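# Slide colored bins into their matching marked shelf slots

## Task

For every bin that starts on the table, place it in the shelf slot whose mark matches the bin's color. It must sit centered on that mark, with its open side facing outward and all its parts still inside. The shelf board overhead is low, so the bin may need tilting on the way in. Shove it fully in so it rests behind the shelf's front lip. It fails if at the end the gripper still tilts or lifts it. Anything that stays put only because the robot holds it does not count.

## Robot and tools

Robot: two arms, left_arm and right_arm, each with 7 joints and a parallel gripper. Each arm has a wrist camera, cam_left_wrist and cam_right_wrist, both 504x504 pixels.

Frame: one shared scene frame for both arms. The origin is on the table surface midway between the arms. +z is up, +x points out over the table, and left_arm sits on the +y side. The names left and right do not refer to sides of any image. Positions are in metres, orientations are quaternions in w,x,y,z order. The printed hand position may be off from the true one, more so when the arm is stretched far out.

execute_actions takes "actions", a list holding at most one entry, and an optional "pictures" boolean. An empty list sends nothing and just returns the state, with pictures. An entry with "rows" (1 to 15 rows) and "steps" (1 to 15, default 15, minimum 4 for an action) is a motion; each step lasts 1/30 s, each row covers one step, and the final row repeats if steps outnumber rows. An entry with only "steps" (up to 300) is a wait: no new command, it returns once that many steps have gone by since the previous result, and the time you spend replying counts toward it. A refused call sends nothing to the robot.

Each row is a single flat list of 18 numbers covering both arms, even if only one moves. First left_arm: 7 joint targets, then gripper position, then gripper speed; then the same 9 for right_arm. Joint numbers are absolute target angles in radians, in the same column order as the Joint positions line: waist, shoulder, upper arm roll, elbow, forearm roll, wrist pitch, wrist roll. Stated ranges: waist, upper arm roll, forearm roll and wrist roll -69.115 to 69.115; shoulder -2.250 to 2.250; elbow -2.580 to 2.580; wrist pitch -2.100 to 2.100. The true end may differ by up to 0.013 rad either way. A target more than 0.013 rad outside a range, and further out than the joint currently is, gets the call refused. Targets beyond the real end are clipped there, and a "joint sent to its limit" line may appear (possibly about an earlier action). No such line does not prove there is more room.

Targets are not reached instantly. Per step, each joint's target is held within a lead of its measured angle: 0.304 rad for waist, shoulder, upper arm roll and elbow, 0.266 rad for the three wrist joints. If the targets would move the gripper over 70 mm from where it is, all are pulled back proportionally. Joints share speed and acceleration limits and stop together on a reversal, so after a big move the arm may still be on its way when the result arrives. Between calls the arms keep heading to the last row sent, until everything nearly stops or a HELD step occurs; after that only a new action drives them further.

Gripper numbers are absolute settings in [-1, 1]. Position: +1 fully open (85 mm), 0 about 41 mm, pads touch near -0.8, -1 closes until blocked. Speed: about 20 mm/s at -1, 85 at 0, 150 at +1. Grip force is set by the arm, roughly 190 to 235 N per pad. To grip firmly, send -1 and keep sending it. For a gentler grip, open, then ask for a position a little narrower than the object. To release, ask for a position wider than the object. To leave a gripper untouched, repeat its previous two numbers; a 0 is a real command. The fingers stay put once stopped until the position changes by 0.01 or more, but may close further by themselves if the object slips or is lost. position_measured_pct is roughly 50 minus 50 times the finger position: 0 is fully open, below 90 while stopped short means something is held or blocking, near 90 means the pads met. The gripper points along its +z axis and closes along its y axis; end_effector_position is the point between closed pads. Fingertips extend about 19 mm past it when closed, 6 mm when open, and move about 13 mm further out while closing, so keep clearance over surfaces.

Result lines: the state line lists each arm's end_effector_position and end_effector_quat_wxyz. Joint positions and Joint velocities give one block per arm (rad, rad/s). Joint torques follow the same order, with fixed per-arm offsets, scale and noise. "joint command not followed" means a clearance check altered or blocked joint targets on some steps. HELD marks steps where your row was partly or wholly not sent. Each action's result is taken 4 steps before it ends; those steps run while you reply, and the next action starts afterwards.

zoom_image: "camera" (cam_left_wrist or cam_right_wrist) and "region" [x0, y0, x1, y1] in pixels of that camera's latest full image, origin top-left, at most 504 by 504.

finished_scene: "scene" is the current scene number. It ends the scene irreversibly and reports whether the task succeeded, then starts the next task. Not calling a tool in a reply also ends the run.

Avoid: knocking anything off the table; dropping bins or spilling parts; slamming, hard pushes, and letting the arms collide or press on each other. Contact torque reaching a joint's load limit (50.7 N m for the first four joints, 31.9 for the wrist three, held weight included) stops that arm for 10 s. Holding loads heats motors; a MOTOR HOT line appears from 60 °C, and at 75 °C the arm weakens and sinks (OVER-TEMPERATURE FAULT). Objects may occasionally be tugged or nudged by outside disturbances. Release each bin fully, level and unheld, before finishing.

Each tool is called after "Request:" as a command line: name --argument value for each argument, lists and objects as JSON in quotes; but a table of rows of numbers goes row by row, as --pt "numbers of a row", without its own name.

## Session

Request:
execute_actions --actions '[]'

Scene clock: 0.00 s of 9000.00 s.
left_arm: end_effector_position=(+0.3529, +0.6543, +0.2067) position_measured_pct=0.0 end_effector_quat_wxyz=(+0.219, +0.885, -0.171, +0.374) | right_arm: end_effector_position=(+0.5354, +0.1377, +0.1555) position_measured_pct=0.0 end_effector_quat_wxyz=(-0.194, +0.715, -0.095, +0.665)
Joint positions: left_arm=[-1.113  0.766 -0.198  1.454  0.901  1.531  2.669] | right_arm=[-1.245  1.189  0.495  1.848  2.168  1.069  1.018]
Joint velocities: left_arm=[ 0.001 -0.    -0.     0.     0.    -0.    -0.   ] | right_arm=[ 0.001 -0.    -0.     0.001 -0.001 -0.    -0.   ]
Joint torques (N m, as the joint torque sensors report them, + toward a larger angle): no reading

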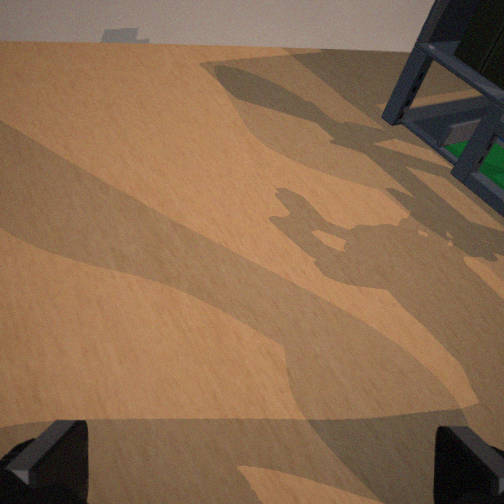

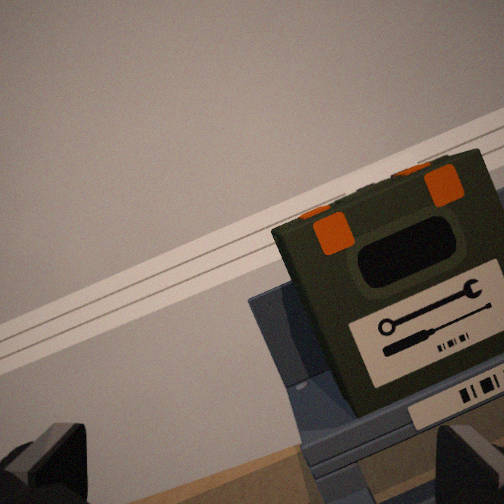

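Request:
execute_actions --actions '[{"rows":[[-0.8,0.3,0,0.9,0,1.9416,4.972,1,0,-1.1,0.3,0.495,1.848,2.168,1.069,-1.95,1,0]],"steps":15}]'

Request:
execute_actions --actions '[{"steps":12}]'

Request:
execute_actions --actions '[{"rows":[[-0.4,0.3,0,0.9,0,1.9416,4.972,1,0,-0.3,0.3,0,0.9,0,1.9416,-1.95,1,0]],"steps":15}]'

Request:
execute_actions --actions '[{"steps":20}]'

Request:
execute_actions --actions '[{"rows":[[0.3,0.3,0,0.9,0,1.9416,4.972,1,0,-0.3,0.3,0,0.9,0,1.9416,-1.95,1,0]],"steps":15}]'

Request:
execute_actions --actions '[{"steps":35}]' --pictures true

Scene clock: 0.60 s of 9000.00 s.
left_arm: end_effector_position=(+0.3958, +0.5834, +0.3217) position_measured_pct=0.0 end_effector_quat_wxyz=(+0.213, +0.865, -0.320, +0.323) | right_arm: end_effector_position=(+0.5703, +0.1060, +0.2688) position_measured_pct=0.0 end_effector_quat_wxyz=(-0.301, +0.649, -0.244, +0.655)
Joint positions: left_arm=[-0.967  0.592 -0.107  1.284  0.752  1.677  2.817] | right_arm=[-1.166  0.977  0.494  1.848  2.168  1.068  0.839]
Joint velocities: left_arm=[ 0.395 -0.64   0.264 -0.641 -0.559  0.559  0.56 ] | right_arm=[ 0.189 -0.776 -0.    -0.001 -0.     0.001 -0.679]
Joint torques (N m, as the joint torque sensors report them, + toward a larger angle): left_arm=[ -1.15 -20.95  -0.34  -8.48   1.3    1.03  -0.16] | right_arm=[ -0.56 -19.57   6.19  -4.05   0.42   3.03  -0.43]
Steps of this call (steps 1 to 7: nothing new was sent; steps 8 to 18: the first 11 steps of this action). Readings (joint positions | what the end effector reports):
8: left_arm=[-1.112 0.765 -0.198 1.454 0.900 1.531 2.670] | right_arm=[-1.245 1.188 0.495 1.848 2.168 1.069 1.017] | left_arm position_measured_pct=0.0 | right_arm position_measured_pct=0.0
9: left_arm=[-1.107 0.759 -0.197 1.449 0.896 1.534 2.674] | right_arm=[-1.242 1.182 0.493 1.849 2.169 1.068 1.014] | left_arm position_measured_pct=0.0 | right_arm position_measured_pct=0.0
11: left_arm=[-1.079 0.732 -0.183 1.424 0.873 1.555 2.695] | right_arm=[-1.228 1.154 0.492 1.849 2.169 1.067 0.992] | left_arm position_measured_pct=0.0 | right_arm position_measured_pct=0.0
15: left_arm=[-1.010 0.654 -0.136 1.346 0.806 1.623 2.763] | right_arm=[-1.187 1.054 0.494 1.848 2.168 1.068 0.906] | left_arm position_measured_pct=0.0 | right_arm position_measured_pct=0.0
18: the state above

Scene clock: 1.00 s of 9000.00 s.
left_arm: end_effector_position=(+0.3618, +0.5426, +0.4641) position_measured_pct=0.0 end_effector_quat_wxyz=(+0.107, +0.907, -0.371, +0.168) | right_arm: end_effector_position=(+0.5787, +0.0578, +0.4388) position_measured_pct=0.0 end_effector_quat_wxyz=(-0.478, +0.503, -0.409, +0.592)
Joint positions: left_arm=[-0.833  0.359 -0.019  0.981  0.413  1.89   3.158] | right_arm=[-1.12   0.662  0.495  1.848  2.168  1.069  0.562]
Joint velocities: left_arm=[ 0.212 -0.39   0.146 -0.56  -1.214  0.363  1.214] | right_arm=[ 0.059 -0.794  0.    -0.002 -0.     0.001 -0.696]
Joint torques (N m, as the joint torque sensors report them, + toward a larger angle): left_arm=[ -1.2  -11.21  -0.67  -7.06  -0.07  -0.23   0.27] | right_arm=[  0.03 -16.91   4.97  -6.86   1.22   2.72  -0.91]
Kept back: nothing.
Steps of this call (steps 1 to 4: the last 4 steps of your previous action; steps 5 to 12: the robot went on to your last target). Readings (joint positions | what the end effector reports):
1: left_arm=[-0.954 0.570 -0.099 1.263 0.733 1.696 2.836] | right_arm=[-1.160 0.951 0.494 1.848 2.168 1.068 0.816] | left_arm position_measured_pct=0.0 | right_arm position_measured_pct=0.0
2: left_arm=[-0.942 0.549 -0.091 1.240 0.714 1.715 2.856] | right_arm=[-1.154 0.925 0.494 1.848 2.168 1.068 0.793] | left_arm position_measured_pct=0.0 | right_arm position_measured_pct=0.0
4: left_arm=[-0.918 0.508 -0.076 1.192 0.672 1.753 2.898] | right_arm=[-1.144 0.873 0.495 1.848 2.168 1.069 0.747] | left_arm position_measured_pct=0.0 | right_arm position_measured_pct=0.0
8: left_arm=[-0.873 0.430 -0.047 1.083 0.567 1.824 3.003] | right_arm=[-1.130 0.767 0.495 1.848 2.168 1.069 0.655] | left_arm position_measured_pct=0.0 | right_arm position_measured_pct=0.0
12: the state above

Scene clock: 1.37 s of 9000.00 s.
left_arm: end_effector_position=(+0.3629, +0.4917, +0.4848) position_measured_pct=0.0 end_effector_quat_wxyz=(+0.025, +0.954, -0.299, +0.021) | right_arm: end_effector_position=(+0.5887, -0.0374, +0.5811) position_measured_pct=0.0 end_effector_quat_wxyz=(+0.605, -0.258, +0.541, -0.524)
Joint positions: left_arm=[-0.522  0.307 -0.001  0.908  0.069  1.937  3.567] | right_arm=[-0.946  0.476  0.335  1.687  2.03   1.207  0.374]
Joint velocities: left_arm=[ 0.852 -0.047  0.027 -0.057 -0.486  0.039  1.216] | right_arm=[ 0.629 -0.395 -0.622 -0.626 -0.544  0.545 -0.545]
Joint torques (N m, as the joint torque sensors report them, + toward a larger angle): left_arm=[ -1.87 -15.23  -1.08  -9.02  -0.92  -0.18  -0.04] | right_arm=[  0.33 -15.83   3.16  -8.17   1.89   1.89  -0.71]
Steps of this call (steps 1 to 11: the first 11 steps of this action). Readings (joint positions | what the end effector reports):
1: left_arm=[-0.826 0.347 -0.015 0.964 0.372 1.901 3.199] | right_arm=[-1.118 0.636 0.495 1.847 2.168 1.069 0.539] | left_arm position_measured_pct=0.0 | right_arm position_measured_pct=0.0
2: left_arm=[-0.814 0.337 -0.013 0.951 0.332 1.909 3.239] | right_arm=[-1.112 0.615 0.492 1.844 2.166 1.072 0.520] | left_arm position_measured_pct=0.0 | right_arm position_measured_pct=0.0
4: left_arm=[-0.773 0.326 -0.010 0.934 0.263 1.920 3.307] | right_arm=[-1.085 0.584 0.471 1.823 2.149 1.088 0.491] | left_arm position_measured_pct=0.0 | right_arm position_measured_pct=0.0
8: left_arm=[-0.630 0.313 -0.006 0.916 0.133 1.931 3.447] | right_arm=[-1.007 0.518 0.396 1.748 2.083 1.155 0.426] | left_arm position_measured_pct=0.0 | right_arm position_measured_pct=0.0
11: the state above

Scene clock: 2.03 s of 9000.00 s.
left_arm: end_effector_position=(+0.3731, +0.4620, +0.4894) position_measured_pct=0.0 end_effector_quat_wxyz=(+0.000, +0.999, +0.054, +0.000) | right_arm: end_effector_position=(+0.5164, -0.3210, +0.7095) position_measured_pct=0.0 end_effector_quat_wxyz=(+0.638, +0.347, +0.578, -0.372)
Joint positions: left_arm=[-0.401  0.3    0.     0.9    0.     1.942  4.379] | right_arm=[-0.509  0.336  0.064  1.241  1.641  1.597 -0.016]
Joint velocities: left_arm=[ 0.008 -0.    -0.     0.    -0.003  0.     1.217] | right_arm=[ 0.6   -0.098 -0.184 -0.761 -0.662  0.663 -0.663]
Joint torques (N m, as the joint torque sensors report them, + toward a larger angle): left_arm=[  0.43 -14.89   0.12  -8.83  -0.46  -0.27   0.09] | right_arm=[ -0.72 -14.96   1.35  -8.4    3.35  -0.25  -0.67]
Kept back: nothing.
Steps of this call (steps 1 to 4: the last 4 steps of your previous action; steps 5 to 20: the robot went on to your last target). Readings (joint positions | what the end effector reports):
1: left_arm=[-0.496 0.305 0.000 0.906 0.054 1.938 3.607] | right_arm=[-0.924 0.463 0.314 1.666 2.012 1.226 0.355] | left_arm position_measured_pct=0.0 | right_arm position_measured_pct=0.0
2: left_arm=[-0.475 0.304 0.000 0.905 0.042 1.939 3.648] | right_arm=[-0.903 0.451 0.293 1.644 1.993 1.245 0.336] | left_arm position_measured_pct=0.0 | right_arm position_measured_pct=0.0
4: left_arm=[-0.448 0.303 0.001 0.903 0.026 1.940 3.729] | right_arm=[-0.858 0.428 0.249 1.600 1.954 1.283 0.297] | left_arm position_measured_pct=0.0 | right_arm position_measured_pct=0.0
8: left_arm=[-0.420 0.301 0.000 0.901 0.009 1.941 3.892] | right_arm=[-0.770 0.393 0.177 1.511 1.877 1.361 0.219] | left_arm position_measured_pct=0.0 | right_arm position_measured_pct=0.0
20: the state above

Scene clock: 2.40 s of 9000.00 s.
left_arm: end_effector_position=(+0.3988, +0.3678, +0.4891) position_measured_pct=0.0 end_effector_quat_wxyz=(-0.000, +0.995, +0.097, -0.000) | right_arm: end_effector_position=(+0.4194, -0.4044, +0.6726) position_measured_pct=0.0 end_effector_quat_wxyz=(+0.525, +0.692, +0.445, -0.217)
Joint positions: left_arm=[-0.166  0.301 -0.001  0.9   -0.     1.941  4.7  ] | right_arm=[-0.335  0.304  0.011  0.955  1.275  1.883 -0.384]
Joint velocities: left_arm=[ 0.939  0.001 -0.001 -0.    -0.001 -0.001  0.823] | right_arm=[ 0.225 -0.042 -0.078 -0.394 -1.215  0.429 -1.215]
Joint torques (N m, as the joint torque sensors report them, + toward a larger angle): left_arm=[ -0.35 -15.69   0.12  -8.95  -0.29  -0.19  -0.13] | right_arm=[ -1.57 -11.09   0.45  -6.79   2.63  -0.94  -0.61]
Steps of this call (steps 1 to 11: the first 11 steps of this action). Readings (joint positions | what the end effector reports):
1: left_arm=[-0.401 0.300 -0.000 0.900 0.000 1.942 4.420] | right_arm=[-0.490 0.332 0.058 1.215 1.618 1.619 -0.039] | left_arm position_measured_pct=0.0 | right_arm position_measured_pct=0.0
2: left_arm=[-0.396 0.300 -0.001 0.900 -0.000 1.942 4.459] | right_arm=[-0.471 0.329 0.053 1.188 1.594 1.643 -0.063] | left_arm position_measured_pct=0.0 | right_arm position_measured_pct=0.0
4: left_arm=[-0.370 0.300 -0.002 0.900 -0.001 1.941 4.516] | right_arm=[-0.434 0.323 0.041 1.128 1.541 1.696 -0.116] | left_arm position_measured_pct=0.0 | right_arm position_measured_pct=0.0
8: left_arm=[-0.260 0.301 -0.001 0.900 -0.001 1.941 4.618] | right_arm=[-0.365 0.310 0.021 1.010 1.397 1.822 -0.262] | left_arm position_measured_pct=0.0 | right_arm position_measured_pct=0.0
11: the state above

Scene clock: 3.57 s of 9000.00 s.
left_arm: end_effector_position=(+0.3818, +0.1752, +0.4894) position_measured_pct=0.0 end_effector_quat_wxyz=(+0.000, +1.000, -0.000, -0.000) | right_arm: end_effector_position=(+0.3666, -0.1387, +0.4894) position_measured_pct=0.0 end_effector_quat_wxyz=(+0.011, +0.998, +0.068, +0.003)
Joint positions: left_arm=[0.3   0.3   0.    0.9   0.    1.942 4.972] | right_arm=[-0.3    0.3   -0.     0.9    0.024  1.942 -1.806]
Joint velocities: left_arm=[ 0.001 -0.    -0.     0.001 -0.    -0.    -0.001] | right_arm=[ 0.002 -0.001  0.004 -0.    -0.223  0.    -1.218]
Joint torques (N m, as the joint torque sensors report them, + toward a larger angle): left_arm=[  0.06 -14.8    0.11  -8.9   -0.38  -0.23   0.02] | right_arm=[ -0.17 -13.51   0.27  -8.06   0.22  -0.09  -0.46]
Kept back: nothing.
Steps of this call (steps 1 to 4: the last 4 steps of your previous action; steps 5 to 35: the robot went on to your last target). Readings (joint positions | what the end effector reports):
1: left_arm=[-0.135 0.301 -0.001 0.900 -0.000 1.941 4.728] | right_arm=[-0.328 0.302 0.009 0.943 1.234 1.896 -0.424] | left_arm position_measured_pct=0.0 | right_arm position_measured_pct=0.0
2: left_arm=[-0.103 0.301 -0.001 0.900 -0.000 1.941 4.755] | right_arm=[-0.322 0.302 0.007 0.934 1.194 1.906 -0.465] | left_arm position_measured_pct=0.0 | right_arm position_measured_pct=0.0
4: left_arm=[-0.040 0.301 -0.000 0.900 -0.000 1.941 4.805] | right_arm=[-0.314 0.301 0.004 0.921 1.113 1.920 -0.546] | left_arm position_measured_pct=0.0 | right_arm position_measured_pct=0.0
8: left_arm=[0.087 0.301 -0.000 0.900 -0.000 1.941 4.874] | right_arm=[-0.306 0.300 0.002 0.908 0.950 1.934 -0.709] | left_arm position_measured_pct=0.0 | right_arm position_measured_pct=0.0
35: the state above

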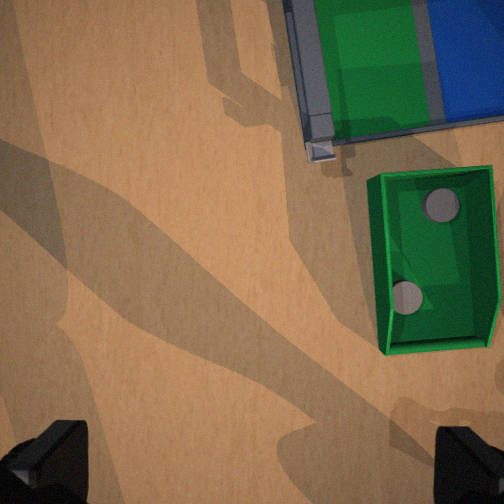

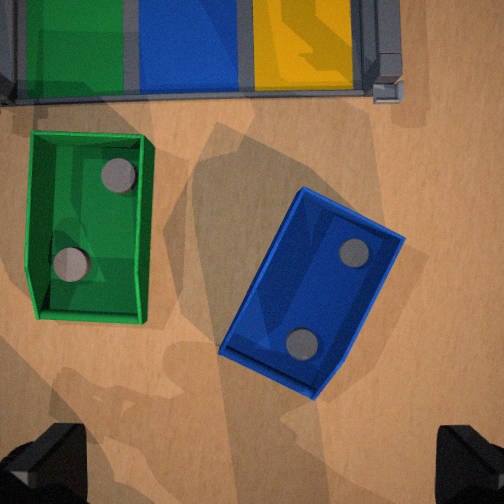

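Request:
execute_actions --actions '[{"steps":9}]' --pictures true

Scene clock: 3.87 s of 9000.00 s.
left_arm: end_effector_position=(+0.3818, +0.1751, +0.4894) position_measured_pct=0.0 end_effector_quat_wxyz=(-0.000, +1.000, -0.000, -0.000) | right_arm: end_effector_position=(+0.3641, -0.1323, +0.4894) position_measured_pct=0.0 end_effector_quat_wxyz=(+0.000, +1.000, +0.000, -0.000)
Joint positions: left_arm=[0.3   0.3   0.    0.9   0.    1.942 4.972] | right_arm=[-0.3    0.3   -0.     0.9    0.     1.942 -1.95 ]
Joint velocities: left_arm=[ 0.    -0.001 -0.    -0.     0.     0.    -0.   ] | right_arm=[-0.    -0.     0.     0.001  0.001  0.    -0.001]
Joint torques (N m, as the joint torque sensors report them, + toward a larger angle): left_arm=[  0.06 -14.99  -0.16  -8.8   -0.55  -0.17   0.  ] | right_arm=[  0.01 -13.9    0.58  -7.86   0.49  -0.06  -0.36]
Kept back: nothing.
Steps of this call (steps 1 to 9: the robot went on to your last target). Readings (joint positions | what the end effector reports):
1: left_arm=[0.300 0.300 0.000 0.900 0.000 1.942 4.972] | right_arm=[-0.300 0.300 -0.000 0.900 0.017 1.942 -1.847] | left_arm position_measured_pct=0.0 | right_arm position_measured_pct=0.0
2: left_arm=[0.300 0.300 0.000 0.900 0.000 1.942 4.972] | right_arm=[-0.300 0.300 -0.000 0.900 0.010 1.942 -1.886] | left_arm position_measured_pct=0.0 | right_arm position_measured_pct=0.0
4: left_arm=[0.300 0.300 0.000 0.900 0.000 1.942 4.972] | right_arm=[-0.300 0.300 -0.000 0.900 0.002 1.942 -1.937] | left_arm position_measured_pct=0.0 | right_arm position_measured_pct=0.0
8: left_arm=[0.300 0.300 0.000 0.900 0.000 1.942 4.972] | right_arm=[-0.300 0.300 -0.000 0.900 -0.000 1.942 -1.950] | left_arm position_measured_pct=0.0 | right_arm position_measured_pct=0.0
9: the state above

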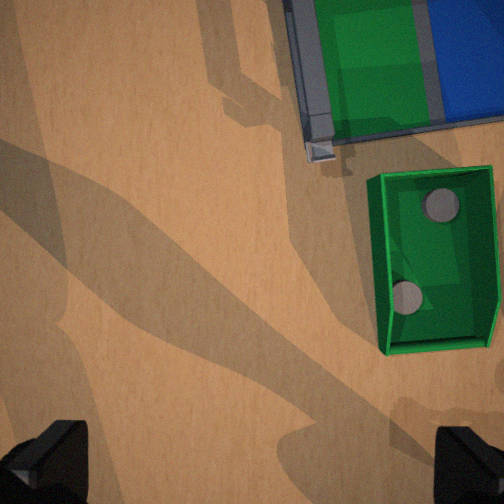

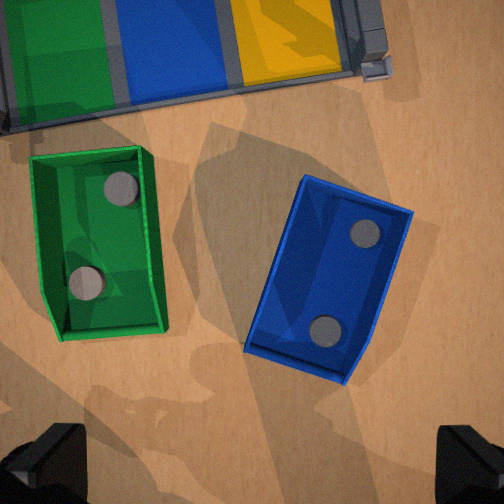

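Request:
execute_actions --actions '[{"rows":[[0.7093,0.4596,0,1.611,0,1.071,7.053,-0.35,0,-0.2545,0.2312,0,1.9612,0,0.9492,-3.8,-0.35,0]],"steps":15}]'

Request:
execute_actions --actions '[{"steps":36}]'

Request:
execute_actions --actions '[{"rows":[[0.7093,0.6022,0,1.7452,0,0.7942,7.053,-0.35,0,-0.2545,0.4206,0,2.1106,0,0.6104,-3.8,-0.35,0]],"steps":15}]'

Request:
execute_actions --actions '[{"steps":12}]' --pictures true

Scene clock: 4.80 s of 9000.00 s.
left_arm: end_effector_position=(+0.3665, +0.0921, +0.3955) position_measured_pct=24.6 end_effector_quat_wxyz=(-0.023, +0.999, -0.013, -0.048) | right_arm: end_effector_position=(+0.3706, -0.1447, +0.4260) position_measured_pct=24.6 end_effector_quat_wxyz=(-0.004, +0.990, -0.137, +0.007)
Joint positions: left_arm=[ 0.496  0.382 -0.001  1.093 -0.     1.772  5.141] | right_arm=[-0.267  0.249  0.     1.179  0.     1.698 -2.194]
Joint velocities: left_arm=[ 0.612  0.226  0.007  0.763  0.004 -0.671  0.668] | right_arm=[ 0.076 -0.101  0.     1.236  0.001 -1.093 -1.091]
Joint torques (N m, as the joint torque sensors report them, + toward a larger angle): left_arm=[ -0.32 -17.36  -0.58  -9.04  -0.66   0.51  -0.05] | right_arm=[ -0.38 -13.48   0.15  -8.29   0.44  -0.29  -0.09]
Steps of this call (steps 1 to 17: the robot went on to your last target; steps 18 to 28: the first 11 steps of this action). Readings (joint positions | what the end effector reports):
18: left_arm=[0.301 0.300 -0.000 0.901 -0.000 1.941 4.972] | right_arm=[-0.300 0.300 -0.000 0.901 -0.000 1.941 -1.950] | left_arm position_measured_pct=0.0 | right_arm position_measured_pct=0.0
19: left_arm=[0.308 0.303 -0.001 0.905 -0.001 1.938 4.976] | right_arm=[-0.299 0.298 -0.000 0.906 -0.000 1.937 -1.954] | left_arm position_measured_pct=0.4 | right_arm position_measured_pct=0.4
21: left_arm=[0.337 0.316 -0.002 0.930 -0.001 1.916 4.998] | right_arm=[-0.295 0.291 -0.000 0.932 -0.000 1.915 -1.976] | left_arm position_measured_pct=4.4 | right_arm position_measured_pct=4.4
25: left_arm=[0.429 0.358 -0.001 1.020 -0.000 1.836 5.077] | right_arm=[-0.278 0.264 -0.000 1.051 -0.000 1.811 -2.080] | left_arm position_measured_pct=15.9 | right_arm position_measured_pct=15.9
28: the state above

Scene clock: 6.00 s of 9000.00 s.
left_arm: end_effector_position=(+0.3320, +0.0002, +0.2001) position_measured_pct=67.5 end_effector_quat_wxyz=(-0.000, +0.860, +0.510, -0.000) | right_arm: end_effector_position=(+0.3081, -0.1720, +0.2003) position_measured_pct=67.5 end_effector_quat_wxyz=(-0.000, -0.679, +0.735, +0.000)
Joint positions: left_arm=[0.709 0.46  0.    1.611 0.    1.072 6.452] | right_arm=[-0.254  0.231  0.     1.96   0.     0.951 -3.555]
Joint velocities: left_arm=[ 0.002  0.    -0.     0.004 -0.    -0.011  1.216] | right_arm=[ 0.001 -0.001 -0.     0.009 -0.    -0.011 -1.217]
Joint torques (N m, as the joint torque sensors report them, + toward a larger angle): left_arm=[ -0.05 -17.47   0.12  -8.42  -0.45  -0.21   0.04] | right_arm=[ -0.07 -11.45   0.74  -6.93   0.46  -0.19  -0.19]
Kept back: nothing.
Steps of this call (steps 1 to 4: the last 4 steps of your previous action; steps 5 to 36: the robot went on to your last target). Readings (joint positions | what the end effector reports):
1: left_arm=[0.515 0.390 -0.000 1.119 -0.000 1.749 5.164] | right_arm=[-0.265 0.246 0.000 1.220 0.000 1.662 -2.230] | left_arm position_measured_pct=27.8 | right_arm position_measured_pct=27.8
2: left_arm=[0.534 0.396 -0.000 1.146 -0.000 1.725 5.187] | right_arm=[-0.263 0.244 0.000 1.260 0.000 1.626 -2.265] | left_arm position_measured_pct=30.6 | right_arm position_measured_pct=30.6
4: left_arm=[0.568 0.409 -0.000 1.202 0.000 1.676 5.237] | right_arm=[-0.261 0.240 0.000 1.339 0.000 1.556 -2.335] | left_arm position_measured_pct=36.5 | right_arm position_measured_pct=36.5
8: left_arm=[0.622 0.428 0.000 1.326 0.000 1.568 5.345] | right_arm=[-0.257 0.236 0.000 1.494 0.000 1.421 -2.470] | left_arm position_measured_pct=48.8 | right_arm position_measured_pct=48.8
36: the state above

Scene clock: 6.37 s of 9000.00 s.
left_arm: end_effector_position=(+0.3335, -0.0011, +0.1182) position_measured_pct=67.5 end_effector_quat_wxyz=(+0.000, +0.735, +0.678, +0.000) | right_arm: end_effector_position=(+0.3074, -0.1722, +0.1116) position_measured_pct=67.5 end_effector_quat_wxyz=(-0.003, -0.590, +0.808, +0.001)
Joint positions: left_arm=[ 0.709  0.575 -0.     1.721  0.     0.846  6.872] | right_arm=[-0.255  0.397 -0.     2.092 -0.     0.659 -3.785]
Joint velocities: left_arm=[ 0.001  0.198  0.     0.191  0.    -0.402  1.215] | right_arm=[-0.001  0.383 -0.001  0.343 -0.001 -0.921 -0.283]
Joint torques (N m, as the joint torque sensors report them, + toward a larger angle): left_arm=[  0.15 -19.69   0.3   -7.31  -0.42  -0.17  -0.04] | right_arm=[  0.06 -15.64   0.3   -6.31   0.51  -0.11  -0.6 ]
Steps of this call (steps 1 to 11: the first 11 steps of this action). Readings (joint positions | what the end effector reports):
1: left_arm=[0.709 0.460 0.000 1.611 -0.000 1.072 6.492] | right_arm=[-0.254 0.232 0.000 1.960 0.000 0.950 -3.596] | left_arm position_measured_pct=67.5 | right_arm position_measured_pct=67.5
2: left_arm=[0.709 0.462 0.000 1.613 -0.000 1.068 6.533] | right_arm=[-0.254 0.236 0.000 1.962 0.000 0.946 -3.636] | left_arm position_measured_pct=67.5 | right_arm position_measured_pct=67.5
4: left_arm=[0.709 0.484 0.000 1.630 -0.000 1.032 6.598] | right_arm=[-0.254 0.261 0.000 1.979 0.000 0.917 -3.691] | left_arm position_measured_pct=67.5 | right_arm position_measured_pct=67.5
8: left_arm=[0.709 0.549 -0.000 1.694 0.000 0.901 6.751] | right_arm=[-0.254 0.345 -0.000 2.048 -0.000 0.775 -3.749] | left_arm position_measured_pct=67.5 | right_arm position_measured_pct=67.5
11: the state above

Scene clock: 6.77 s of 9000.00 s.
left_arm: end_effector_position=(+0.3322, -0.0001, +0.1001) position_measured_pct=67.5 end_effector_quat_wxyz=(+0.000, +0.671, +0.742, +0.000) | right_arm: end_effector_position=(+0.3080, -0.1720, +0.1002) position_measured_pct=67.5 end_effector_quat_wxyz=(+0.000, -0.584, +0.812, -0.000)
Joint positions: left_arm=[ 0.709  0.602 -0.     1.745  0.     0.794  7.053] | right_arm=[-0.255  0.42  -0.     2.111 -0.     0.61  -3.8  ]
Joint velocities: left_arm=[ 0.     0.005 -0.     0.    -0.001  0.     0.001] | right_arm=[ 0.     0.005  0.    -0.     0.    -0.    -0.   ]
Joint torques (N m, as the joint torque sensors report them, + toward a larger angle): left_arm=[  0.03 -18.34   0.13  -6.88  -0.5   -0.18  -0.08] | right_arm=[  0.22 -12.81   0.77  -4.67   0.46  -0.3   -0.5 ]
Kept back: nothing.
Steps of this call (steps 1 to 4: the last 4 steps of your previous action; steps 5 to 12: the robot went on to your last target). Readings (joint positions | what the end effector reports):
1: left_arm=[0.709 0.581 -0.000 1.727 0.000 0.833 6.913] | right_arm=[-0.255 0.408 -0.000 2.102 -0.000 0.633 -3.793] | left_arm position_measured_pct=67.5 | right_arm position_measured_pct=67.5
2: left_arm=[0.709 0.587 -0.000 1.732 -0.000 0.821 6.954] | right_arm=[-0.255 0.413 -0.000 2.107 -0.000 0.618 -3.798] | left_arm position_measured_pct=67.5 | right_arm position_measured_pct=67.5
4: left_arm=[0.709 0.597 -0.000 1.741 0.000 0.802 7.022] | right_arm=[-0.255 0.416 -0.000 2.110 -0.000 0.611 -3.800] | left_arm position_measured_pct=67.5 | right_arm position_measured_pct=67.5
8: left_arm=[0.709 0.601 -0.000 1.745 0.000 0.794 7.053] | right_arm=[-0.255 0.419 -0.000 2.110 -0.000 0.610 -3.800] | left_arm position_measured_pct=67.5 | right_arm position_measured_pct=67.5
12: the state above

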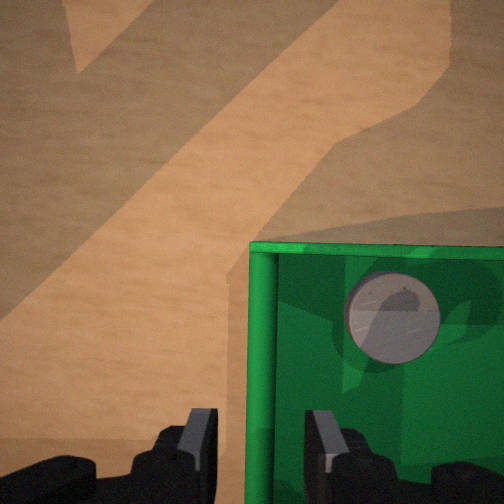

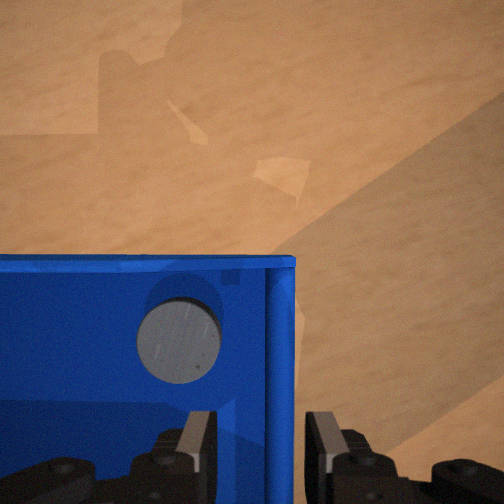

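Request:
execute_actions --actions '[{"rows":[[0.7093,0.6549,0,1.7709,0,0.7158,7.053,-0.35,0,-0.2696,0.4851,0,2.1555,0,0.501,-3.815,-0.35,0]],"steps":9}]'

Request:
execute_actions --actions '[{"rows":[[0.7093,0.7274,0,1.7936,0,0.6206,7.053,-0.35,0,-0.2696,0.5814,0,2.1818,0,0.3784,-3.815,-0.35,0]],"steps":14}]' --pictures true

Request:
execute_actions --actions '[{"rows":[[0.7093,0.7274,0,1.7936,0,0.6206,7.053,-1,-0.5,-0.2696,0.5814,0,2.1818,0,0.3784,-3.815,-1,-0.5]],"steps":15}]'

Request:
execute_actions --actions '[{"steps":5}]' --pictures true

Scene clock: 7.27 s of 9000.00 s.
left_arm: end_effector_position=(+0.3318, +0.0002, +0.0755) position_measured_pct=67.5 end_effector_quat_wxyz=(-0.001, +0.671, +0.742, -0.000) | right_arm: end_effector_position=(+0.3030, -0.1695, +0.0775) position_measured_pct=67.5 end_effector_quat_wxyz=(-0.002, -0.584, +0.812, +0.001)
Joint positions: left_arm=[0.709 0.646 0.    1.765 0.    0.733 7.053] | right_arm=[-0.266  0.469  0.     2.142 -0.     0.534 -3.81 ]
Joint velocities: left_arm=[-0.     0.24  -0.003  0.162  0.001 -0.443 -0.   ] | right_arm=[-0.071  0.331 -0.014  0.275 -0.004 -0.667 -0.095]
Joint torques (N m, as the joint torque sensors report them, + toward a larger angle): left_arm=[  0.14 -24.77   0.47  -8.28  -0.53  -0.5    0.01] | right_arm=[  0.56 -17.09   1.13  -5.19   0.52  -0.02  -0.57]
Steps of this call (steps 1 to 10: the robot went on to your last target; steps 11 to 15: the first 5 steps of this action). Readings (joint positions | what the end effector reports):
11: left_arm=[0.709 0.603 0.000 1.745 -0.000 0.793 7.053] | right_arm=[-0.255 0.422 0.000 2.111 0.000 0.609 -3.800] | left_arm position_measured_pct=67.5 | right_arm position_measured_pct=67.5
12: left_arm=[0.709 0.609 0.000 1.747 -0.000 0.787 7.053] | right_arm=[-0.256 0.427 0.000 2.114 0.000 0.602 -3.801] | left_arm position_measured_pct=67.5 | right_arm position_measured_pct=67.5
14: left_arm=[0.709 0.635 0.000 1.759 -0.000 0.751 7.053] | right_arm=[-0.263 0.455 0.001 2.132 0.000 0.559 -3.807] | left_arm position_measured_pct=67.5 | right_arm position_measured_pct=67.5
15: the state above

Scene clock: 7.73 s of 9000.00 s.
left_arm: end_effector_position=(+0.3327, -0.0004, +0.0333) position_measured_pct=67.5 end_effector_quat_wxyz=(+0.001, +0.671, +0.742, +0.000) | right_arm: end_effector_position=(+0.3032, -0.1681, +0.0347) position_measured_pct=67.5 end_effector_quat_wxyz=(+0.002, -0.584, +0.812, -0.001)
Joint positions: left_arm=[ 0.709  0.725 -0.     1.794 -0.     0.621  7.053] | right_arm=[-0.27   0.577 -0.     2.181 -0.     0.379 -3.815]
Joint velocities: left_arm=[-0.     0.019  0.001 -0.003  0.    -0.008  0.   ] | right_arm=[-0.     0.028  0.001  0.001  0.    -0.02  -0.   ]
Joint torques (N m, as the joint torque sensors report them, + toward a larger angle): left_arm=[ -0.07 -19.34   0.43  -5.39  -0.39  -0.07   0.04] | right_arm=[  0.07 -13.14   0.53  -2.66   0.27  -0.16  -0.54]
Steps of this call (steps 1 to 4: the last 4 steps of your previous action; steps 5 to 14: the first 10 steps of this action). Readings (joint positions | what the end effector reports):
5: left_arm=[0.709 0.654 -0.000 1.771 -0.000 0.715 7.053] | right_arm=[-0.269 0.484 -0.000 2.155 -0.000 0.500 -3.815] | left_arm position_measured_pct=67.5 | right_arm position_measured_pct=67.5
6: left_arm=[0.709 0.660 0.000 1.772 -0.000 0.709 7.053] | right_arm=[-0.269 0.490 0.000 2.156 0.000 0.495 -3.815] | left_arm position_measured_pct=67.5 | right_arm position_measured_pct=67.5
8: left_arm=[0.709 0.689 0.000 1.780 -0.000 0.676 7.053] | right_arm=[-0.269 0.520 0.000 2.164 0.000 0.462 -3.815] | left_arm position_measured_pct=67.5 | right_arm position_measured_pct=67.5
12: left_arm=[0.709 0.724 -0.000 1.794 0.000 0.622 7.053] | right_arm=[-0.270 0.575 -0.000 2.181 -0.000 0.384 -3.815] | left_arm position_measured_pct=67.5 | right_arm position_measured_pct=67.5
14: the state above

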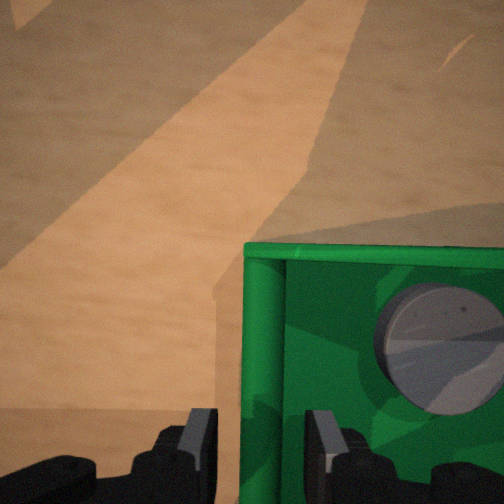

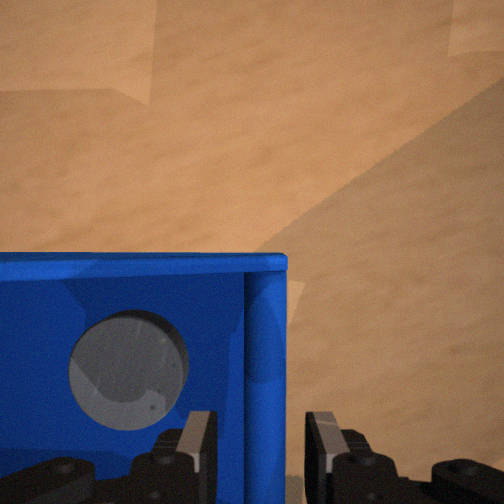

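Scene clock: 8.23 s of 9000.00 s.
left_arm: end_effector_position=(+0.3323, -0.0001, +0.0322) position_measured_pct=81.7 end_effector_quat_wxyz=(+0.000, +0.671, +0.741, +0.000) | right_arm: end_effector_position=(+0.3021, -0.1685, +0.0332) position_measured_pct=81.7 end_effector_quat_wxyz=(+0.000, -0.584, +0.812, -0.000)
Joint positions: left_arm=[ 0.709  0.727 -0.     1.793 -0.     0.621  7.053] | right_arm=[-0.27   0.581  0.     2.182  0.     0.379 -3.815]
Joint velocities: left_arm=[ 0.001 -0.004  0.    -0.001 -0.001  0.002 -0.001] | right_arm=[ 0.001 -0.004  0.     0.     0.     0.002  0.   ]
Joint torques (N m, as the joint torque sensors report them, + toward a larger angle): left_arm=[ -0.1  -18.89   0.1   -5.35  -0.59  -0.08   0.11] | right_arm=[  0.07 -13.55   0.71  -2.74   0.4    0.05  -0.62]
Steps of this call (steps 1 to 4: the last 4 steps of your previous action; steps 5 to 15: the first 11 steps of this action). Readings (joint positions | what the end effector reports):
5: left_arm=[0.709 0.727 0.000 1.794 0.000 0.621 7.053] | right_arm=[-0.270 0.580 -0.000 2.182 -0.000 0.378 -3.815] | left_arm position_measured_pct=67.5 | right_arm position_measured_pct=67.5
6: left_arm=[0.709 0.727 -0.000 1.794 0.000 0.621 7.053] | right_arm=[-0.270 0.581 -0.000 2.182 -0.000 0.378 -3.815] | left_arm position_measured_pct=67.9 | right_arm position_measured_pct=67.9
8: left_arm=[0.709 0.727 -0.000 1.794 0.000 0.621 7.053] | right_arm=[-0.270 0.581 -0.000 2.182 -0.000 0.378 -3.815] | left_arm position_measured_pct=70.2 | right_arm position_measured_pct=70.2
12: left_arm=[0.709 0.727 -0.000 1.794 0.000 0.621 7.053] | right_arm=[-0.270 0.581 -0.000 2.182 0.000 0.378 -3.815] | left_arm position_measured_pct=77.0 | right_arm position_measured_pct=77.0
15: the state above

Scene clock: 8.40 s of 9000.00 s.
left_arm: end_effector_position=(+0.3323, -0.0001, +0.0323) position_measured_pct=84.1 end_effector_quat_wxyz=(+0.000, +0.671, +0.741, +0.000) | right_arm: end_effector_position=(+0.3021, -0.1685, +0.0333) position_measured_pct=84.1 end_effector_quat_wxyz=(+0.000, -0.584, +0.812, -0.000)
Joint positions: left_arm=[ 0.709  0.727  0.     1.794 -0.     0.621  7.053] | right_arm=[-0.27   0.581  0.     2.182  0.     0.379 -3.815]
Joint velocities: left_arm=[-0.  0.  0.  0.  0. -0.  0.] | right_arm=[ 0.  0.  0. -0. -0. -0.  0.]
Joint torques (N m, as the joint torque sensors report them, + toward a larger angle): left_arm=[ -0.12 -18.72   0.31  -5.71  -0.37  -0.28   0.1 ] | right_arm=[  0.21 -13.07   0.84  -3.15   0.24  -0.26  -0.37]
Kept back: nothing.
Steps of this call (steps 1 to 4: the last 4 steps of your previous action; step 5: the robot went on to your last target). Readings (joint positions | what the end effector reports):
1: left_arm=[0.709 0.727 0.000 1.793 -0.000 0.621 7.053] | right_arm=[-0.270 0.581 0.000 2.182 0.000 0.379 -3.815] | left_arm position_measured_pct=82.5 | right_arm position_measured_pct=82.1
2: left_arm=[0.709 0.727 0.000 1.793 -0.000 0.621 7.053] | right_arm=[-0.270 0.581 0.000 2.182 0.000 0.379 -3.815] | left_arm position_measured_pct=82.9 | right_arm position_measured_pct=82.9
4: left_arm=[0.709 0.727 0.000 1.794 -0.000 0.621 7.053] | right_arm=[-0.270 0.581 0.000 2.182 0.000 0.379 -3.815] | left_arm position_measured_pct=84.1 | right_arm position_measured_pct=84.1
5: the state above

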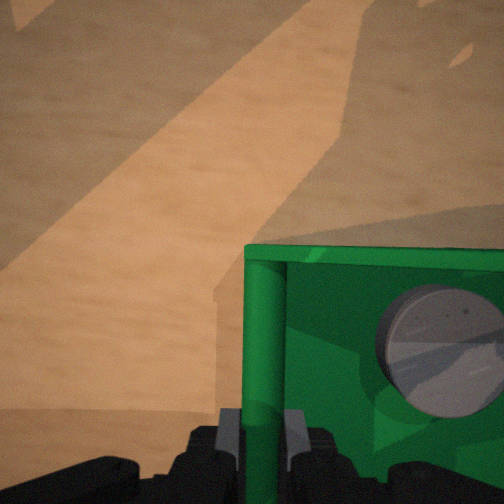

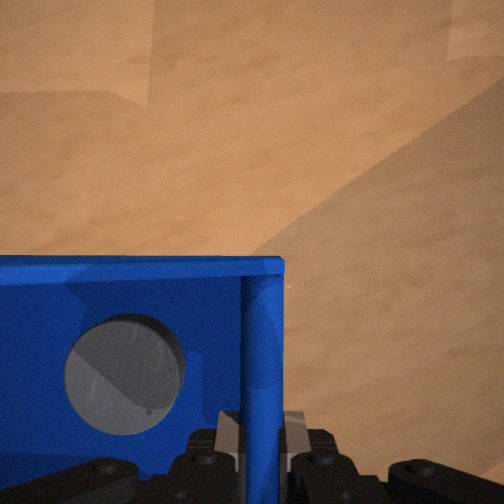

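Request:
execute_actions --actions '[{"rows":[[0.7093,0.70,0,1.786,0,0.6556,7.053,-1,-0.5,-0.2696,0.55,0,2.174,0,0.4176,-3.815,-1,-0.5],[0.7093,0.70,0,1.786,0,0.6556,7.053,-1,-0.5,-0.2696,0.55,0,2.174,0,0.4176,-3.815,-1,-0.5],[0.7093,0.70,0,1.786,0,0.6556,7.053,-1,-0.5,-0.2696,0.55,0,2.174,0,0.4176,-3.815,-1,-0.5],[0.7093,0.6549,0,1.7709,0,0.7158,7.053,-1,-0.5,-0.2696,0.4851,0,2.1555,0,0.501,-3.75,-1,-0.5],[0.7093,0.6549,0,1.7709,0,0.7158,7.053,-1,-0.5,-0.2696,0.4851,0,2.1555,0,0.501,-3.75,-1,-0.5],[0.7093,0.6549,0,1.7709,0,0.7158,7.053,-1,-0.5,-0.2696,0.4851,0,2.1555,0,0.501,-3.75,-1,-0.5],[0.7093,0.6022,0,1.7452,0,0.7942,7.07,-1,-0.5,-0.2696,0.413,0,2.126,0,0.6026,-3.65,-1,-0.5],[0.7093,0.6022,0,1.7452,0,0.7942,7.07,-1,-0.5,-0.2696,0.413,0,2.126,0,0.6026,-3.65,-1,-0.5],[0.7093,0.6022,0,1.7452,0,0.7942,7.07,-1,-0.5,-0.2696,0.413,0,2.126,0,0.6026,-3.65,-1,-0.5],[0.7093,0.5312,0,1.6939,0,0.9165,7.1,-1,-0.5,-0.2696,0.413,0,2.126,0,0.6026,-3.55,-1,-0.5]],"steps":15}]'

Request:
execute_actions --actions '[{"rows":[[0.7093,0.5312,0,1.6939,0,0.9165,7.1,-1,-0.5,-0.2696,0.413,0,2.126,0,0.6026,-3.49,-1,-0.5],[0.7093,0.5312,0,1.6939,0,0.9165,7.1,-1,-0.5,-0.2696,0.413,0,2.126,0,0.6026,-3.49,-1,-0.5],[0.59,0.625,0,1.51,0,1.0066,7.0,-1,-0.5,-0.2696,0.413,0,2.126,0,0.6026,-3.49,-1,-0.5]],"steps":12}]'

Request:
execute_actions --actions '[{"rows":[[0.4838,0.7396,0,1.3082,0,1.0938,6.8954,-1,-0.5,-0.2696,0.413,0,2.126,0,0.6026,-3.49,-1,-0.5]],"steps":15}]'

Request:
execute_actions --actions '[{"steps":8}]' --pictures true

Scene clock: 9.37 s of 9000.00 s.
left_arm: end_effector_position=(+0.3318, +0.0001, +0.1004) position_measured_pct=84.1 end_effector_quat_wxyz=(-0.001, +0.665, +0.747, -0.000) | right_arm: end_effector_position=(+0.3018, -0.1686, +0.0913) position_measured_pct=84.1 end_effector_quat_wxyz=(-0.001, -0.644, +0.765, +0.000)
Joint positions: left_arm=[0.709 0.601 0.    1.745 0.    0.797 7.07 ] | right_arm=[-0.27   0.434  0.     2.135 -0.     0.575 -3.662]
Joint velocities: left_arm=[-0.001 -0.619 -0.001 -0.331  0.001  0.959  0.267] | right_arm=[ 0.002 -0.302  0.002 -0.122  0.     0.464  1.128]
Joint torques (N m, as the joint torque sensors report them, + toward a larger angle): left_arm=[  0.03 -26.93   0.44  -9.67  -0.54  -0.12   0.16] | right_arm=[ -0.32 -10.29   0.33  -4.12   0.48  -0.23  -0.36]
Steps of this call (steps 1 to 15: the robot went on to your last target; steps 16 to 18: nothing new was sent; steps 19 to 29: the first 11 steps of this action). Readings (joint positions | what the end effector reports):
19: left_arm=[0.709 0.726 -0.000 1.793 -0.000 0.621 7.053] | right_arm=[-0.270 0.580 0.000 2.182 0.000 0.379 -3.815] | left_arm position_measured_pct=84.1 | right_arm position_measured_pct=84.1
20: left_arm=[0.709 0.721 -0.000 1.793 -0.000 0.627 7.053] | right_arm=[-0.270 0.574 -0.000 2.181 0.000 0.385 -3.815] | left_arm position_measured_pct=84.1 | right_arm position_measured_pct=84.1
22: left_arm=[0.709 0.703 0.000 1.788 0.000 0.650 7.053] | right_arm=[-0.270 0.554 -0.000 2.176 -0.000 0.409 -3.815] | left_arm position_measured_pct=84.1 | right_arm position_measured_pct=84.1
26: left_arm=[0.709 0.651 0.000 1.770 0.000 0.722 7.054] | right_arm=[-0.270 0.486 -0.000 2.156 -0.000 0.497 -3.760] | left_arm position_measured_pct=84.1 | right_arm position_measured_pct=84.1
29: the state above

Scene clock: 9.77 s of 9000.00 s.
left_arm: end_effector_position=(+0.3636, +0.0068, +0.1418) position_measured_pct=84.1 end_effector_quat_wxyz=(-0.005, +0.650, +0.760, -0.002) | right_arm: end_effector_position=(+0.3014, -0.1687, +0.0994) position_measured_pct=84.1 end_effector_quat_wxyz=(+0.001, +0.707, -0.707, -0.000)
Joint positions: left_arm=[0.654 0.58  0.003 1.615 0.001 0.957 7.054] | right_arm=[-0.27   0.414 -0.     2.126 -0.     0.603 -3.49 ]
Joint velocities: left_arm=[-0.572  0.442  0.004 -0.884  0.001  0.428 -0.473] | right_arm=[ 0.    -0.004  0.001  0.     0.     0.     0.004]
Joint torques (N m, as the joint torque sensors report them, + toward a larger angle): left_arm=[ -3.19 -20.67  -2.44  -9.66  -1.21  -0.73  -0.06] | right_arm=[ -0.1  -13.47   0.78  -5.05   0.55  -0.24  -0.35]
Steps of this call (steps 1 to 4: the last 4 steps of your previous action; steps 5 to 12: the first 8 steps of this action). Readings (joint positions | what the end effector reports):
5: left_arm=[0.709 0.538 0.000 1.695 0.000 0.913 7.099] | right_arm=[-0.270 0.417 -0.000 2.127 -0.000 0.602 -3.550] | left_arm position_measured_pct=84.1 | right_arm position_measured_pct=84.1
6: left_arm=[0.709 0.537 0.000 1.695 0.000 0.915 7.100] | right_arm=[-0.270 0.416 -0.000 2.127 -0.000 0.603 -3.540] | left_arm position_measured_pct=84.1 | right_arm position_measured_pct=84.1
8: left_arm=[0.705 0.540 0.001 1.689 0.001 0.920 7.096] | right_arm=[-0.270 0.415 -0.000 2.126 -0.000 0.603 -3.505] | left_arm position_measured_pct=84.1 | right_arm position_measured_pct=84.1
12: the state above

Scene clock: 10.27 s of 9000.00 s.
left_arm: end_effector_position=(+0.4810, +0.0420, +0.1408) position_measured_pct=84.1 end_effector_quat_wxyz=(+0.000, +0.646, +0.763, +0.001) | right_arm: end_effector_position=(+0.3015, -0.1687, +0.0995) position_measured_pct=84.1 end_effector_quat_wxyz=(+0.001, +0.708, -0.707, -0.000)
Joint positions: left_arm=[ 0.488  0.736 -0.002  1.313 -0.001  1.092  6.897] | right_arm=[-0.27   0.414 -0.     2.126 -0.     0.603 -3.49 ]
Joint velocities: left_arm=[-0.051  0.043 -0.001 -0.118 -0.     0.051 -0.064] | right_arm=[ 0.  0.  0. -0.  0. -0.  0.]
Joint torques (N m, as the joint torque sensors report them, + toward a larger angle): left_arm=[  2.83 -25.92   1.73  -8.78  -0.13   0.15  -0.19] | right_arm=[ -0.05 -13.77   0.61  -5.12   0.55  -0.41  -0.52]
Steps of this call (steps 1 to 4: the last 4 steps of your previous action; steps 5 to 15: the first 11 steps of this action). Readings (joint positions | what the end effector reports):
5: left_arm=[0.595 0.622 -0.002 1.516 -0.001 1.004 7.002] | right_arm=[-0.270 0.414 -0.000 2.126 -0.000 0.603 -3.490] | left_arm position_measured_pct=84.1 | right_arm position_measured_pct=84.1
6: left_arm=[0.586 0.630 -0.000 1.502 0.000 1.011 6.996] | right_arm=[-0.270 0.414 -0.000 2.126 -0.000 0.603 -3.490] | left_arm position_measured_pct=84.1 | right_arm position_measured_pct=84.1
8: left_arm=[0.561 0.655 0.002 1.461 0.001 1.030 6.975] | right_arm=[-0.270 0.414 -0.000 2.126 -0.000 0.603 -3.490] | left_arm position_measured_pct=84.1 | right_arm position_measured_pct=84.1
12: left_arm=[0.505 0.718 -0.001 1.350 -0.001 1.076 6.916] | right_arm=[-0.270 0.414 -0.000 2.126 -0.000 0.603 -3.490] | left_arm position_measured_pct=84.1 | right_arm position_measured_pct=84.1
15: the state above

Scene clock: 10.53 s of 9000.00 s.
left_arm: end_effector_position=(+0.4816, +0.0423, +0.1390) position_measured_pct=84.1 end_effector_quat_wxyz=(-0.001, +0.645, +0.764, -0.000) | right_arm: end_effector_position=(+0.3015, -0.1687, +0.0996) position_measured_pct=84.1 end_effector_quat_wxyz=(+0.001, +0.708, -0.707, -0.000)
Joint positions: left_arm=[0.484 0.741 0.    1.309 0.    1.094 6.895] | right_arm=[-0.27   0.414 -0.     2.126 -0.     0.603 -3.49 ]
Joint velocities: left_arm=[-0.005  0.007 -0.001 -0.002 -0.001 -0.001 -0.   ] | right_arm=[-0. -0. -0.  0. -0.  0. -0.]
Joint torques (N m, as the joint torque sensors report them, + toward a larger angle): left_arm=[  0.13 -25.3    0.42  -9.93  -0.63  -0.4   -0.04] | right_arm=[  0.07 -13.7    0.75  -5.3    0.32  -0.44  -0.38]
Kept back: nothing.
Steps of this call (steps 1 to 4: the last 4 steps of your previous action; steps 5 to 8: the robot went on to your last target). Readings (joint positions | what the end effector reports):
1: left_arm=[0.487 0.736 -0.002 1.311 -0.001 1.093 6.896] | right_arm=[-0.270 0.414 -0.000 2.126 -0.000 0.603 -3.490] | left_arm position_measured_pct=84.1 | right_arm position_measured_pct=84.1
2: left_arm=[0.486 0.737 -0.001 1.310 -0.000 1.093 6.895] | right_arm=[-0.270 0.414 -0.000 2.126 -0.000 0.603 -3.490] | left_arm position_measured_pct=84.1 | right_arm position_measured_pct=84.1
4: left_arm=[0.485 0.739 -0.000 1.310 0.000 1.094 6.895] | right_arm=[-0.270 0.414 -0.000 2.126 -0.000 0.603 -3.490] | left_arm position_measured_pct=84.1 | right_arm position_measured_pct=84.1
8: the state above

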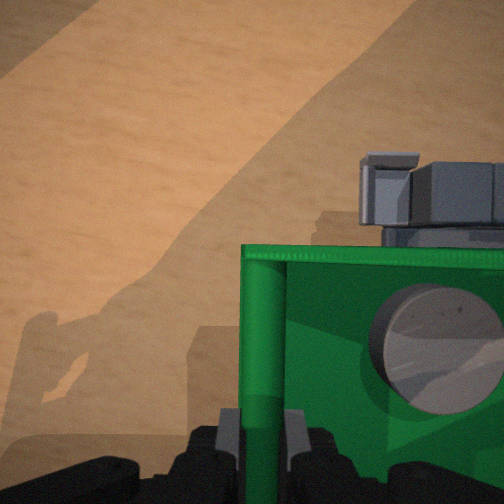

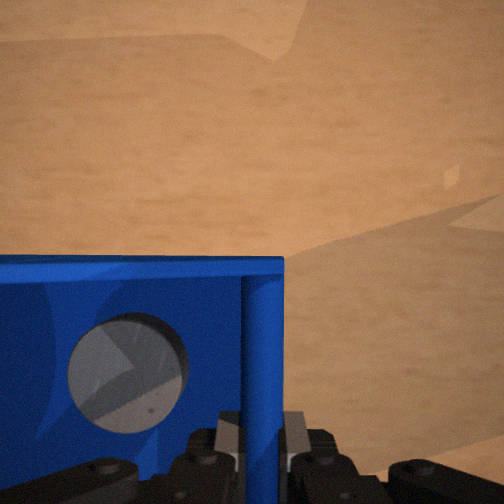

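Request:
execute_actions --actions '[{"rows":[[0.4732,0.808,0,1.3155,0.0166,1.039,6.8756,-1,-0.5,-0.2696,0.413,0,2.126,0,0.6026,-3.49,-1,-0.5],[0.4732,0.808,0,1.3155,0.0166,1.039,6.8756,-1,-0.5,-0.2696,0.413,0,2.126,0,0.6026,-3.49,-1,-0.5],[0.4732,0.808,0,1.3155,0.0166,1.039,6.8756,-1,-0.5,-0.2696,0.413,0,2.126,0,0.6026,-3.49,-1,-0.5],[0.4732,0.808,0,1.3155,0.0166,1.039,6.8756,-1,-0.5,-0.2696,0.413,0,2.126,0,0.6026,-3.49,-1,-0.5],[0.4732,0.808,0,1.3155,0.0166,1.039,6.8756,-1,-0.5,-0.2696,0.413,0,2.126,0,0.6026,-3.49,-1,-0.5],[0.465,0.864,0,1.3135,0.0295,1.001,6.8604,-1,-0.5,-0.2696,0.413,0,2.126,0,0.6026,-3.49,-1,-0.5],[0.465,0.864,0,1.3135,0.0295,1.001,6.8604,-1,-0.5,-0.2696,0.413,0,2.126,0,0.6026,-3.49,-1,-0.5],[0.465,0.864,0,1.3135,0.0295,1.001,6.8604,-1,-0.5,-0.2696,0.413,0,2.126,0,0.6026,-3.49,-1,-0.5],[0.465,0.864,0,1.3135,0.0295,1.001,6.8604,-1,-0.5,-0.2696,0.413,0,2.126,0,0.6026,-3.49,-1,-0.5],[0.465,0.864,0,1.3135,0.0295,1.001,6.8604,-1,-0.5,-0.2696,0.413,0,2.126,0,0.6026,-3.49,-1,-0.5],[0.4626,0.8815,0,1.3125,0.0333,0.9891,6.8559,-1,-0.5,-0.2696,0.413,0,2.126,0,0.6026,-3.49,-1,-0.5]],"steps":15}]'

Request:
execute_actions --actions '[{"steps":10}]' --pictures true

Scene clock: 11.33 s of 9000.00 s.
left_arm: end_effector_position=(+0.4864, +0.0435, +0.0678) position_measured_pct=84.1 end_effector_quat_wxyz=(-0.016, +0.645, +0.764, -0.017) | right_arm: end_effector_position=(+0.3015, -0.1687, +0.0996) position_measured_pct=84.1 end_effector_quat_wxyz=(+0.001, +0.708, -0.707, -0.000)
Joint positions: left_arm=[ 0.466  0.863 -0.     1.316  0.029  1.003  6.861] | right_arm=[-0.27   0.414 -0.     2.126 -0.     0.603 -3.49 ]
Joint velocities: left_arm=[-0.028  0.2    0.006 -0.013  0.046 -0.114 -0.049] | right_arm=[ 0. -0.  0.  0. -0.  0.  0.]
Joint torques (N m, as the joint torque sensors report them, + toward a larger angle): left_arm=[ -0.01 -29.08   0.27 -11.01  -0.79  -0.33   0.08] | right_arm=[  0.25 -13.63   0.4   -5.51   0.5   -0.39  -0.41]
Steps of this call (steps 1 to 13: the robot went on to your last target; steps 14 to 24: the first 11 steps of this action). Readings (joint positions | what the end effector reports):
14: left_arm=[0.484 0.742 0.000 1.309 0.000 1.094 6.895] | right_arm=[-0.270 0.414 -0.000 2.126 -0.000 0.603 -3.490] | left_arm position_measured_pct=84.1 | right_arm position_measured_pct=84.1
15: left_arm=[0.483 0.748 0.000 1.309 0.001 1.090 6.894] | right_arm=[-0.270 0.414 -0.000 2.126 -0.000 0.603 -3.490] | left_arm position_measured_pct=84.1 | right_arm position_measured_pct=84.1
17: left_arm=[0.478 0.774 0.001 1.310 0.007 1.070 6.887] | right_arm=[-0.270 0.414 -0.000 2.126 -0.000 0.603 -3.490] | left_arm position_measured_pct=84.1 | right_arm position_measured_pct=84.1
21: left_arm=[0.470 0.834 0.000 1.315 0.022 1.024 6.869] | right_arm=[-0.270 0.414 -0.000 2.126 -0.000 0.603 -3.490] | left_arm position_measured_pct=84.1 | right_arm position_measured_pct=84.1
24: the state above

Scene clock: 11.67 s of 9000.00 s.
left_arm: end_effector_position=(+0.4875, +0.0435, +0.0570) position_measured_pct=84.1 end_effector_quat_wxyz=(-0.017, +0.645, +0.764, -0.020) | right_arm: end_effector_position=(+0.3015, -0.1687, +0.0996) position_measured_pct=84.1 end_effector_quat_wxyz=(+0.001, +0.708, -0.707, -0.000)
Joint positions: left_arm=[0.463 0.883 0.    1.313 0.033 0.989 6.856] | right_arm=[-0.27   0.414 -0.     2.126 -0.     0.603 -3.49 ]
Joint velocities: left_arm=[-0.001  0.004  0.    -0.001  0.     0.    -0.   ] | right_arm=[ 0. -0. -0.  0. -0.  0.  0.]
Joint torques (N m, as the joint torque sensors report them, + toward a larger angle): left_arm=[ -0.37 -26.21   0.08  -8.89  -0.62  -0.21  -0.16] | right_arm=[ -0.07 -13.74   0.71  -5.35   0.48  -0.3   -0.37]
Kept back: nothing.
Steps of this call (steps 1 to 4: the last 4 steps of your previous action; steps 5 to 10: the robot went on to your last target). Readings (joint positions | what the end effector reports):
1: left_arm=[0.465 0.870 0.000 1.315 0.031 0.998 6.859] | right_arm=[-0.270 0.414 -0.000 2.126 -0.000 0.603 -3.490] | left_arm position_measured_pct=84.1 | right_arm position_measured_pct=84.1
2: left_arm=[0.464 0.876 0.000 1.314 0.032 0.993 6.857] | right_arm=[-0.270 0.414 -0.000 2.126 -0.000 0.603 -3.490] | left_arm position_measured_pct=84.1 | right_arm position_measured_pct=84.1
4: left_arm=[0.463 0.881 -0.000 1.314 0.033 0.990 6.856] | right_arm=[-0.270 0.414 -0.000 2.126 -0.000 0.603 -3.490] | left_arm position_measured_pct=84.1 | right_arm position_measured_pct=84.1
8: left_arm=[0.463 0.883 0.000 1.314 0.033 0.989 6.856] | right_arm=[-0.270 0.414 -0.000 2.126 -0.000 0.603 -3.490] | left_arm position_measured_pct=84.1 | right_arm position_measured_pct=84.1
10: the state above

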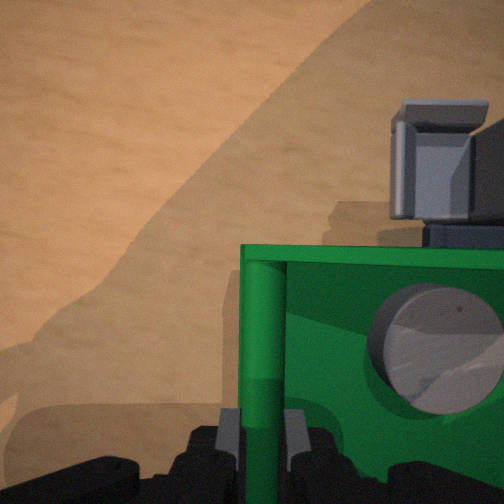

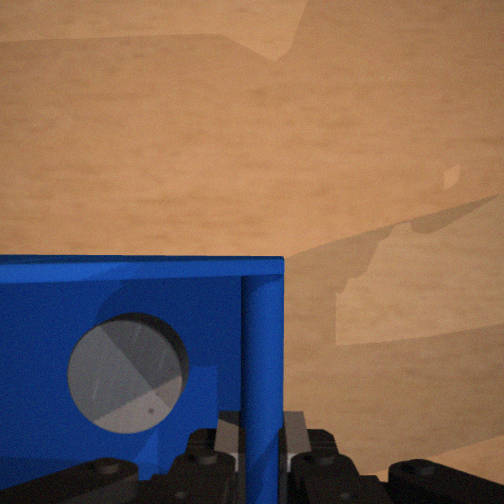

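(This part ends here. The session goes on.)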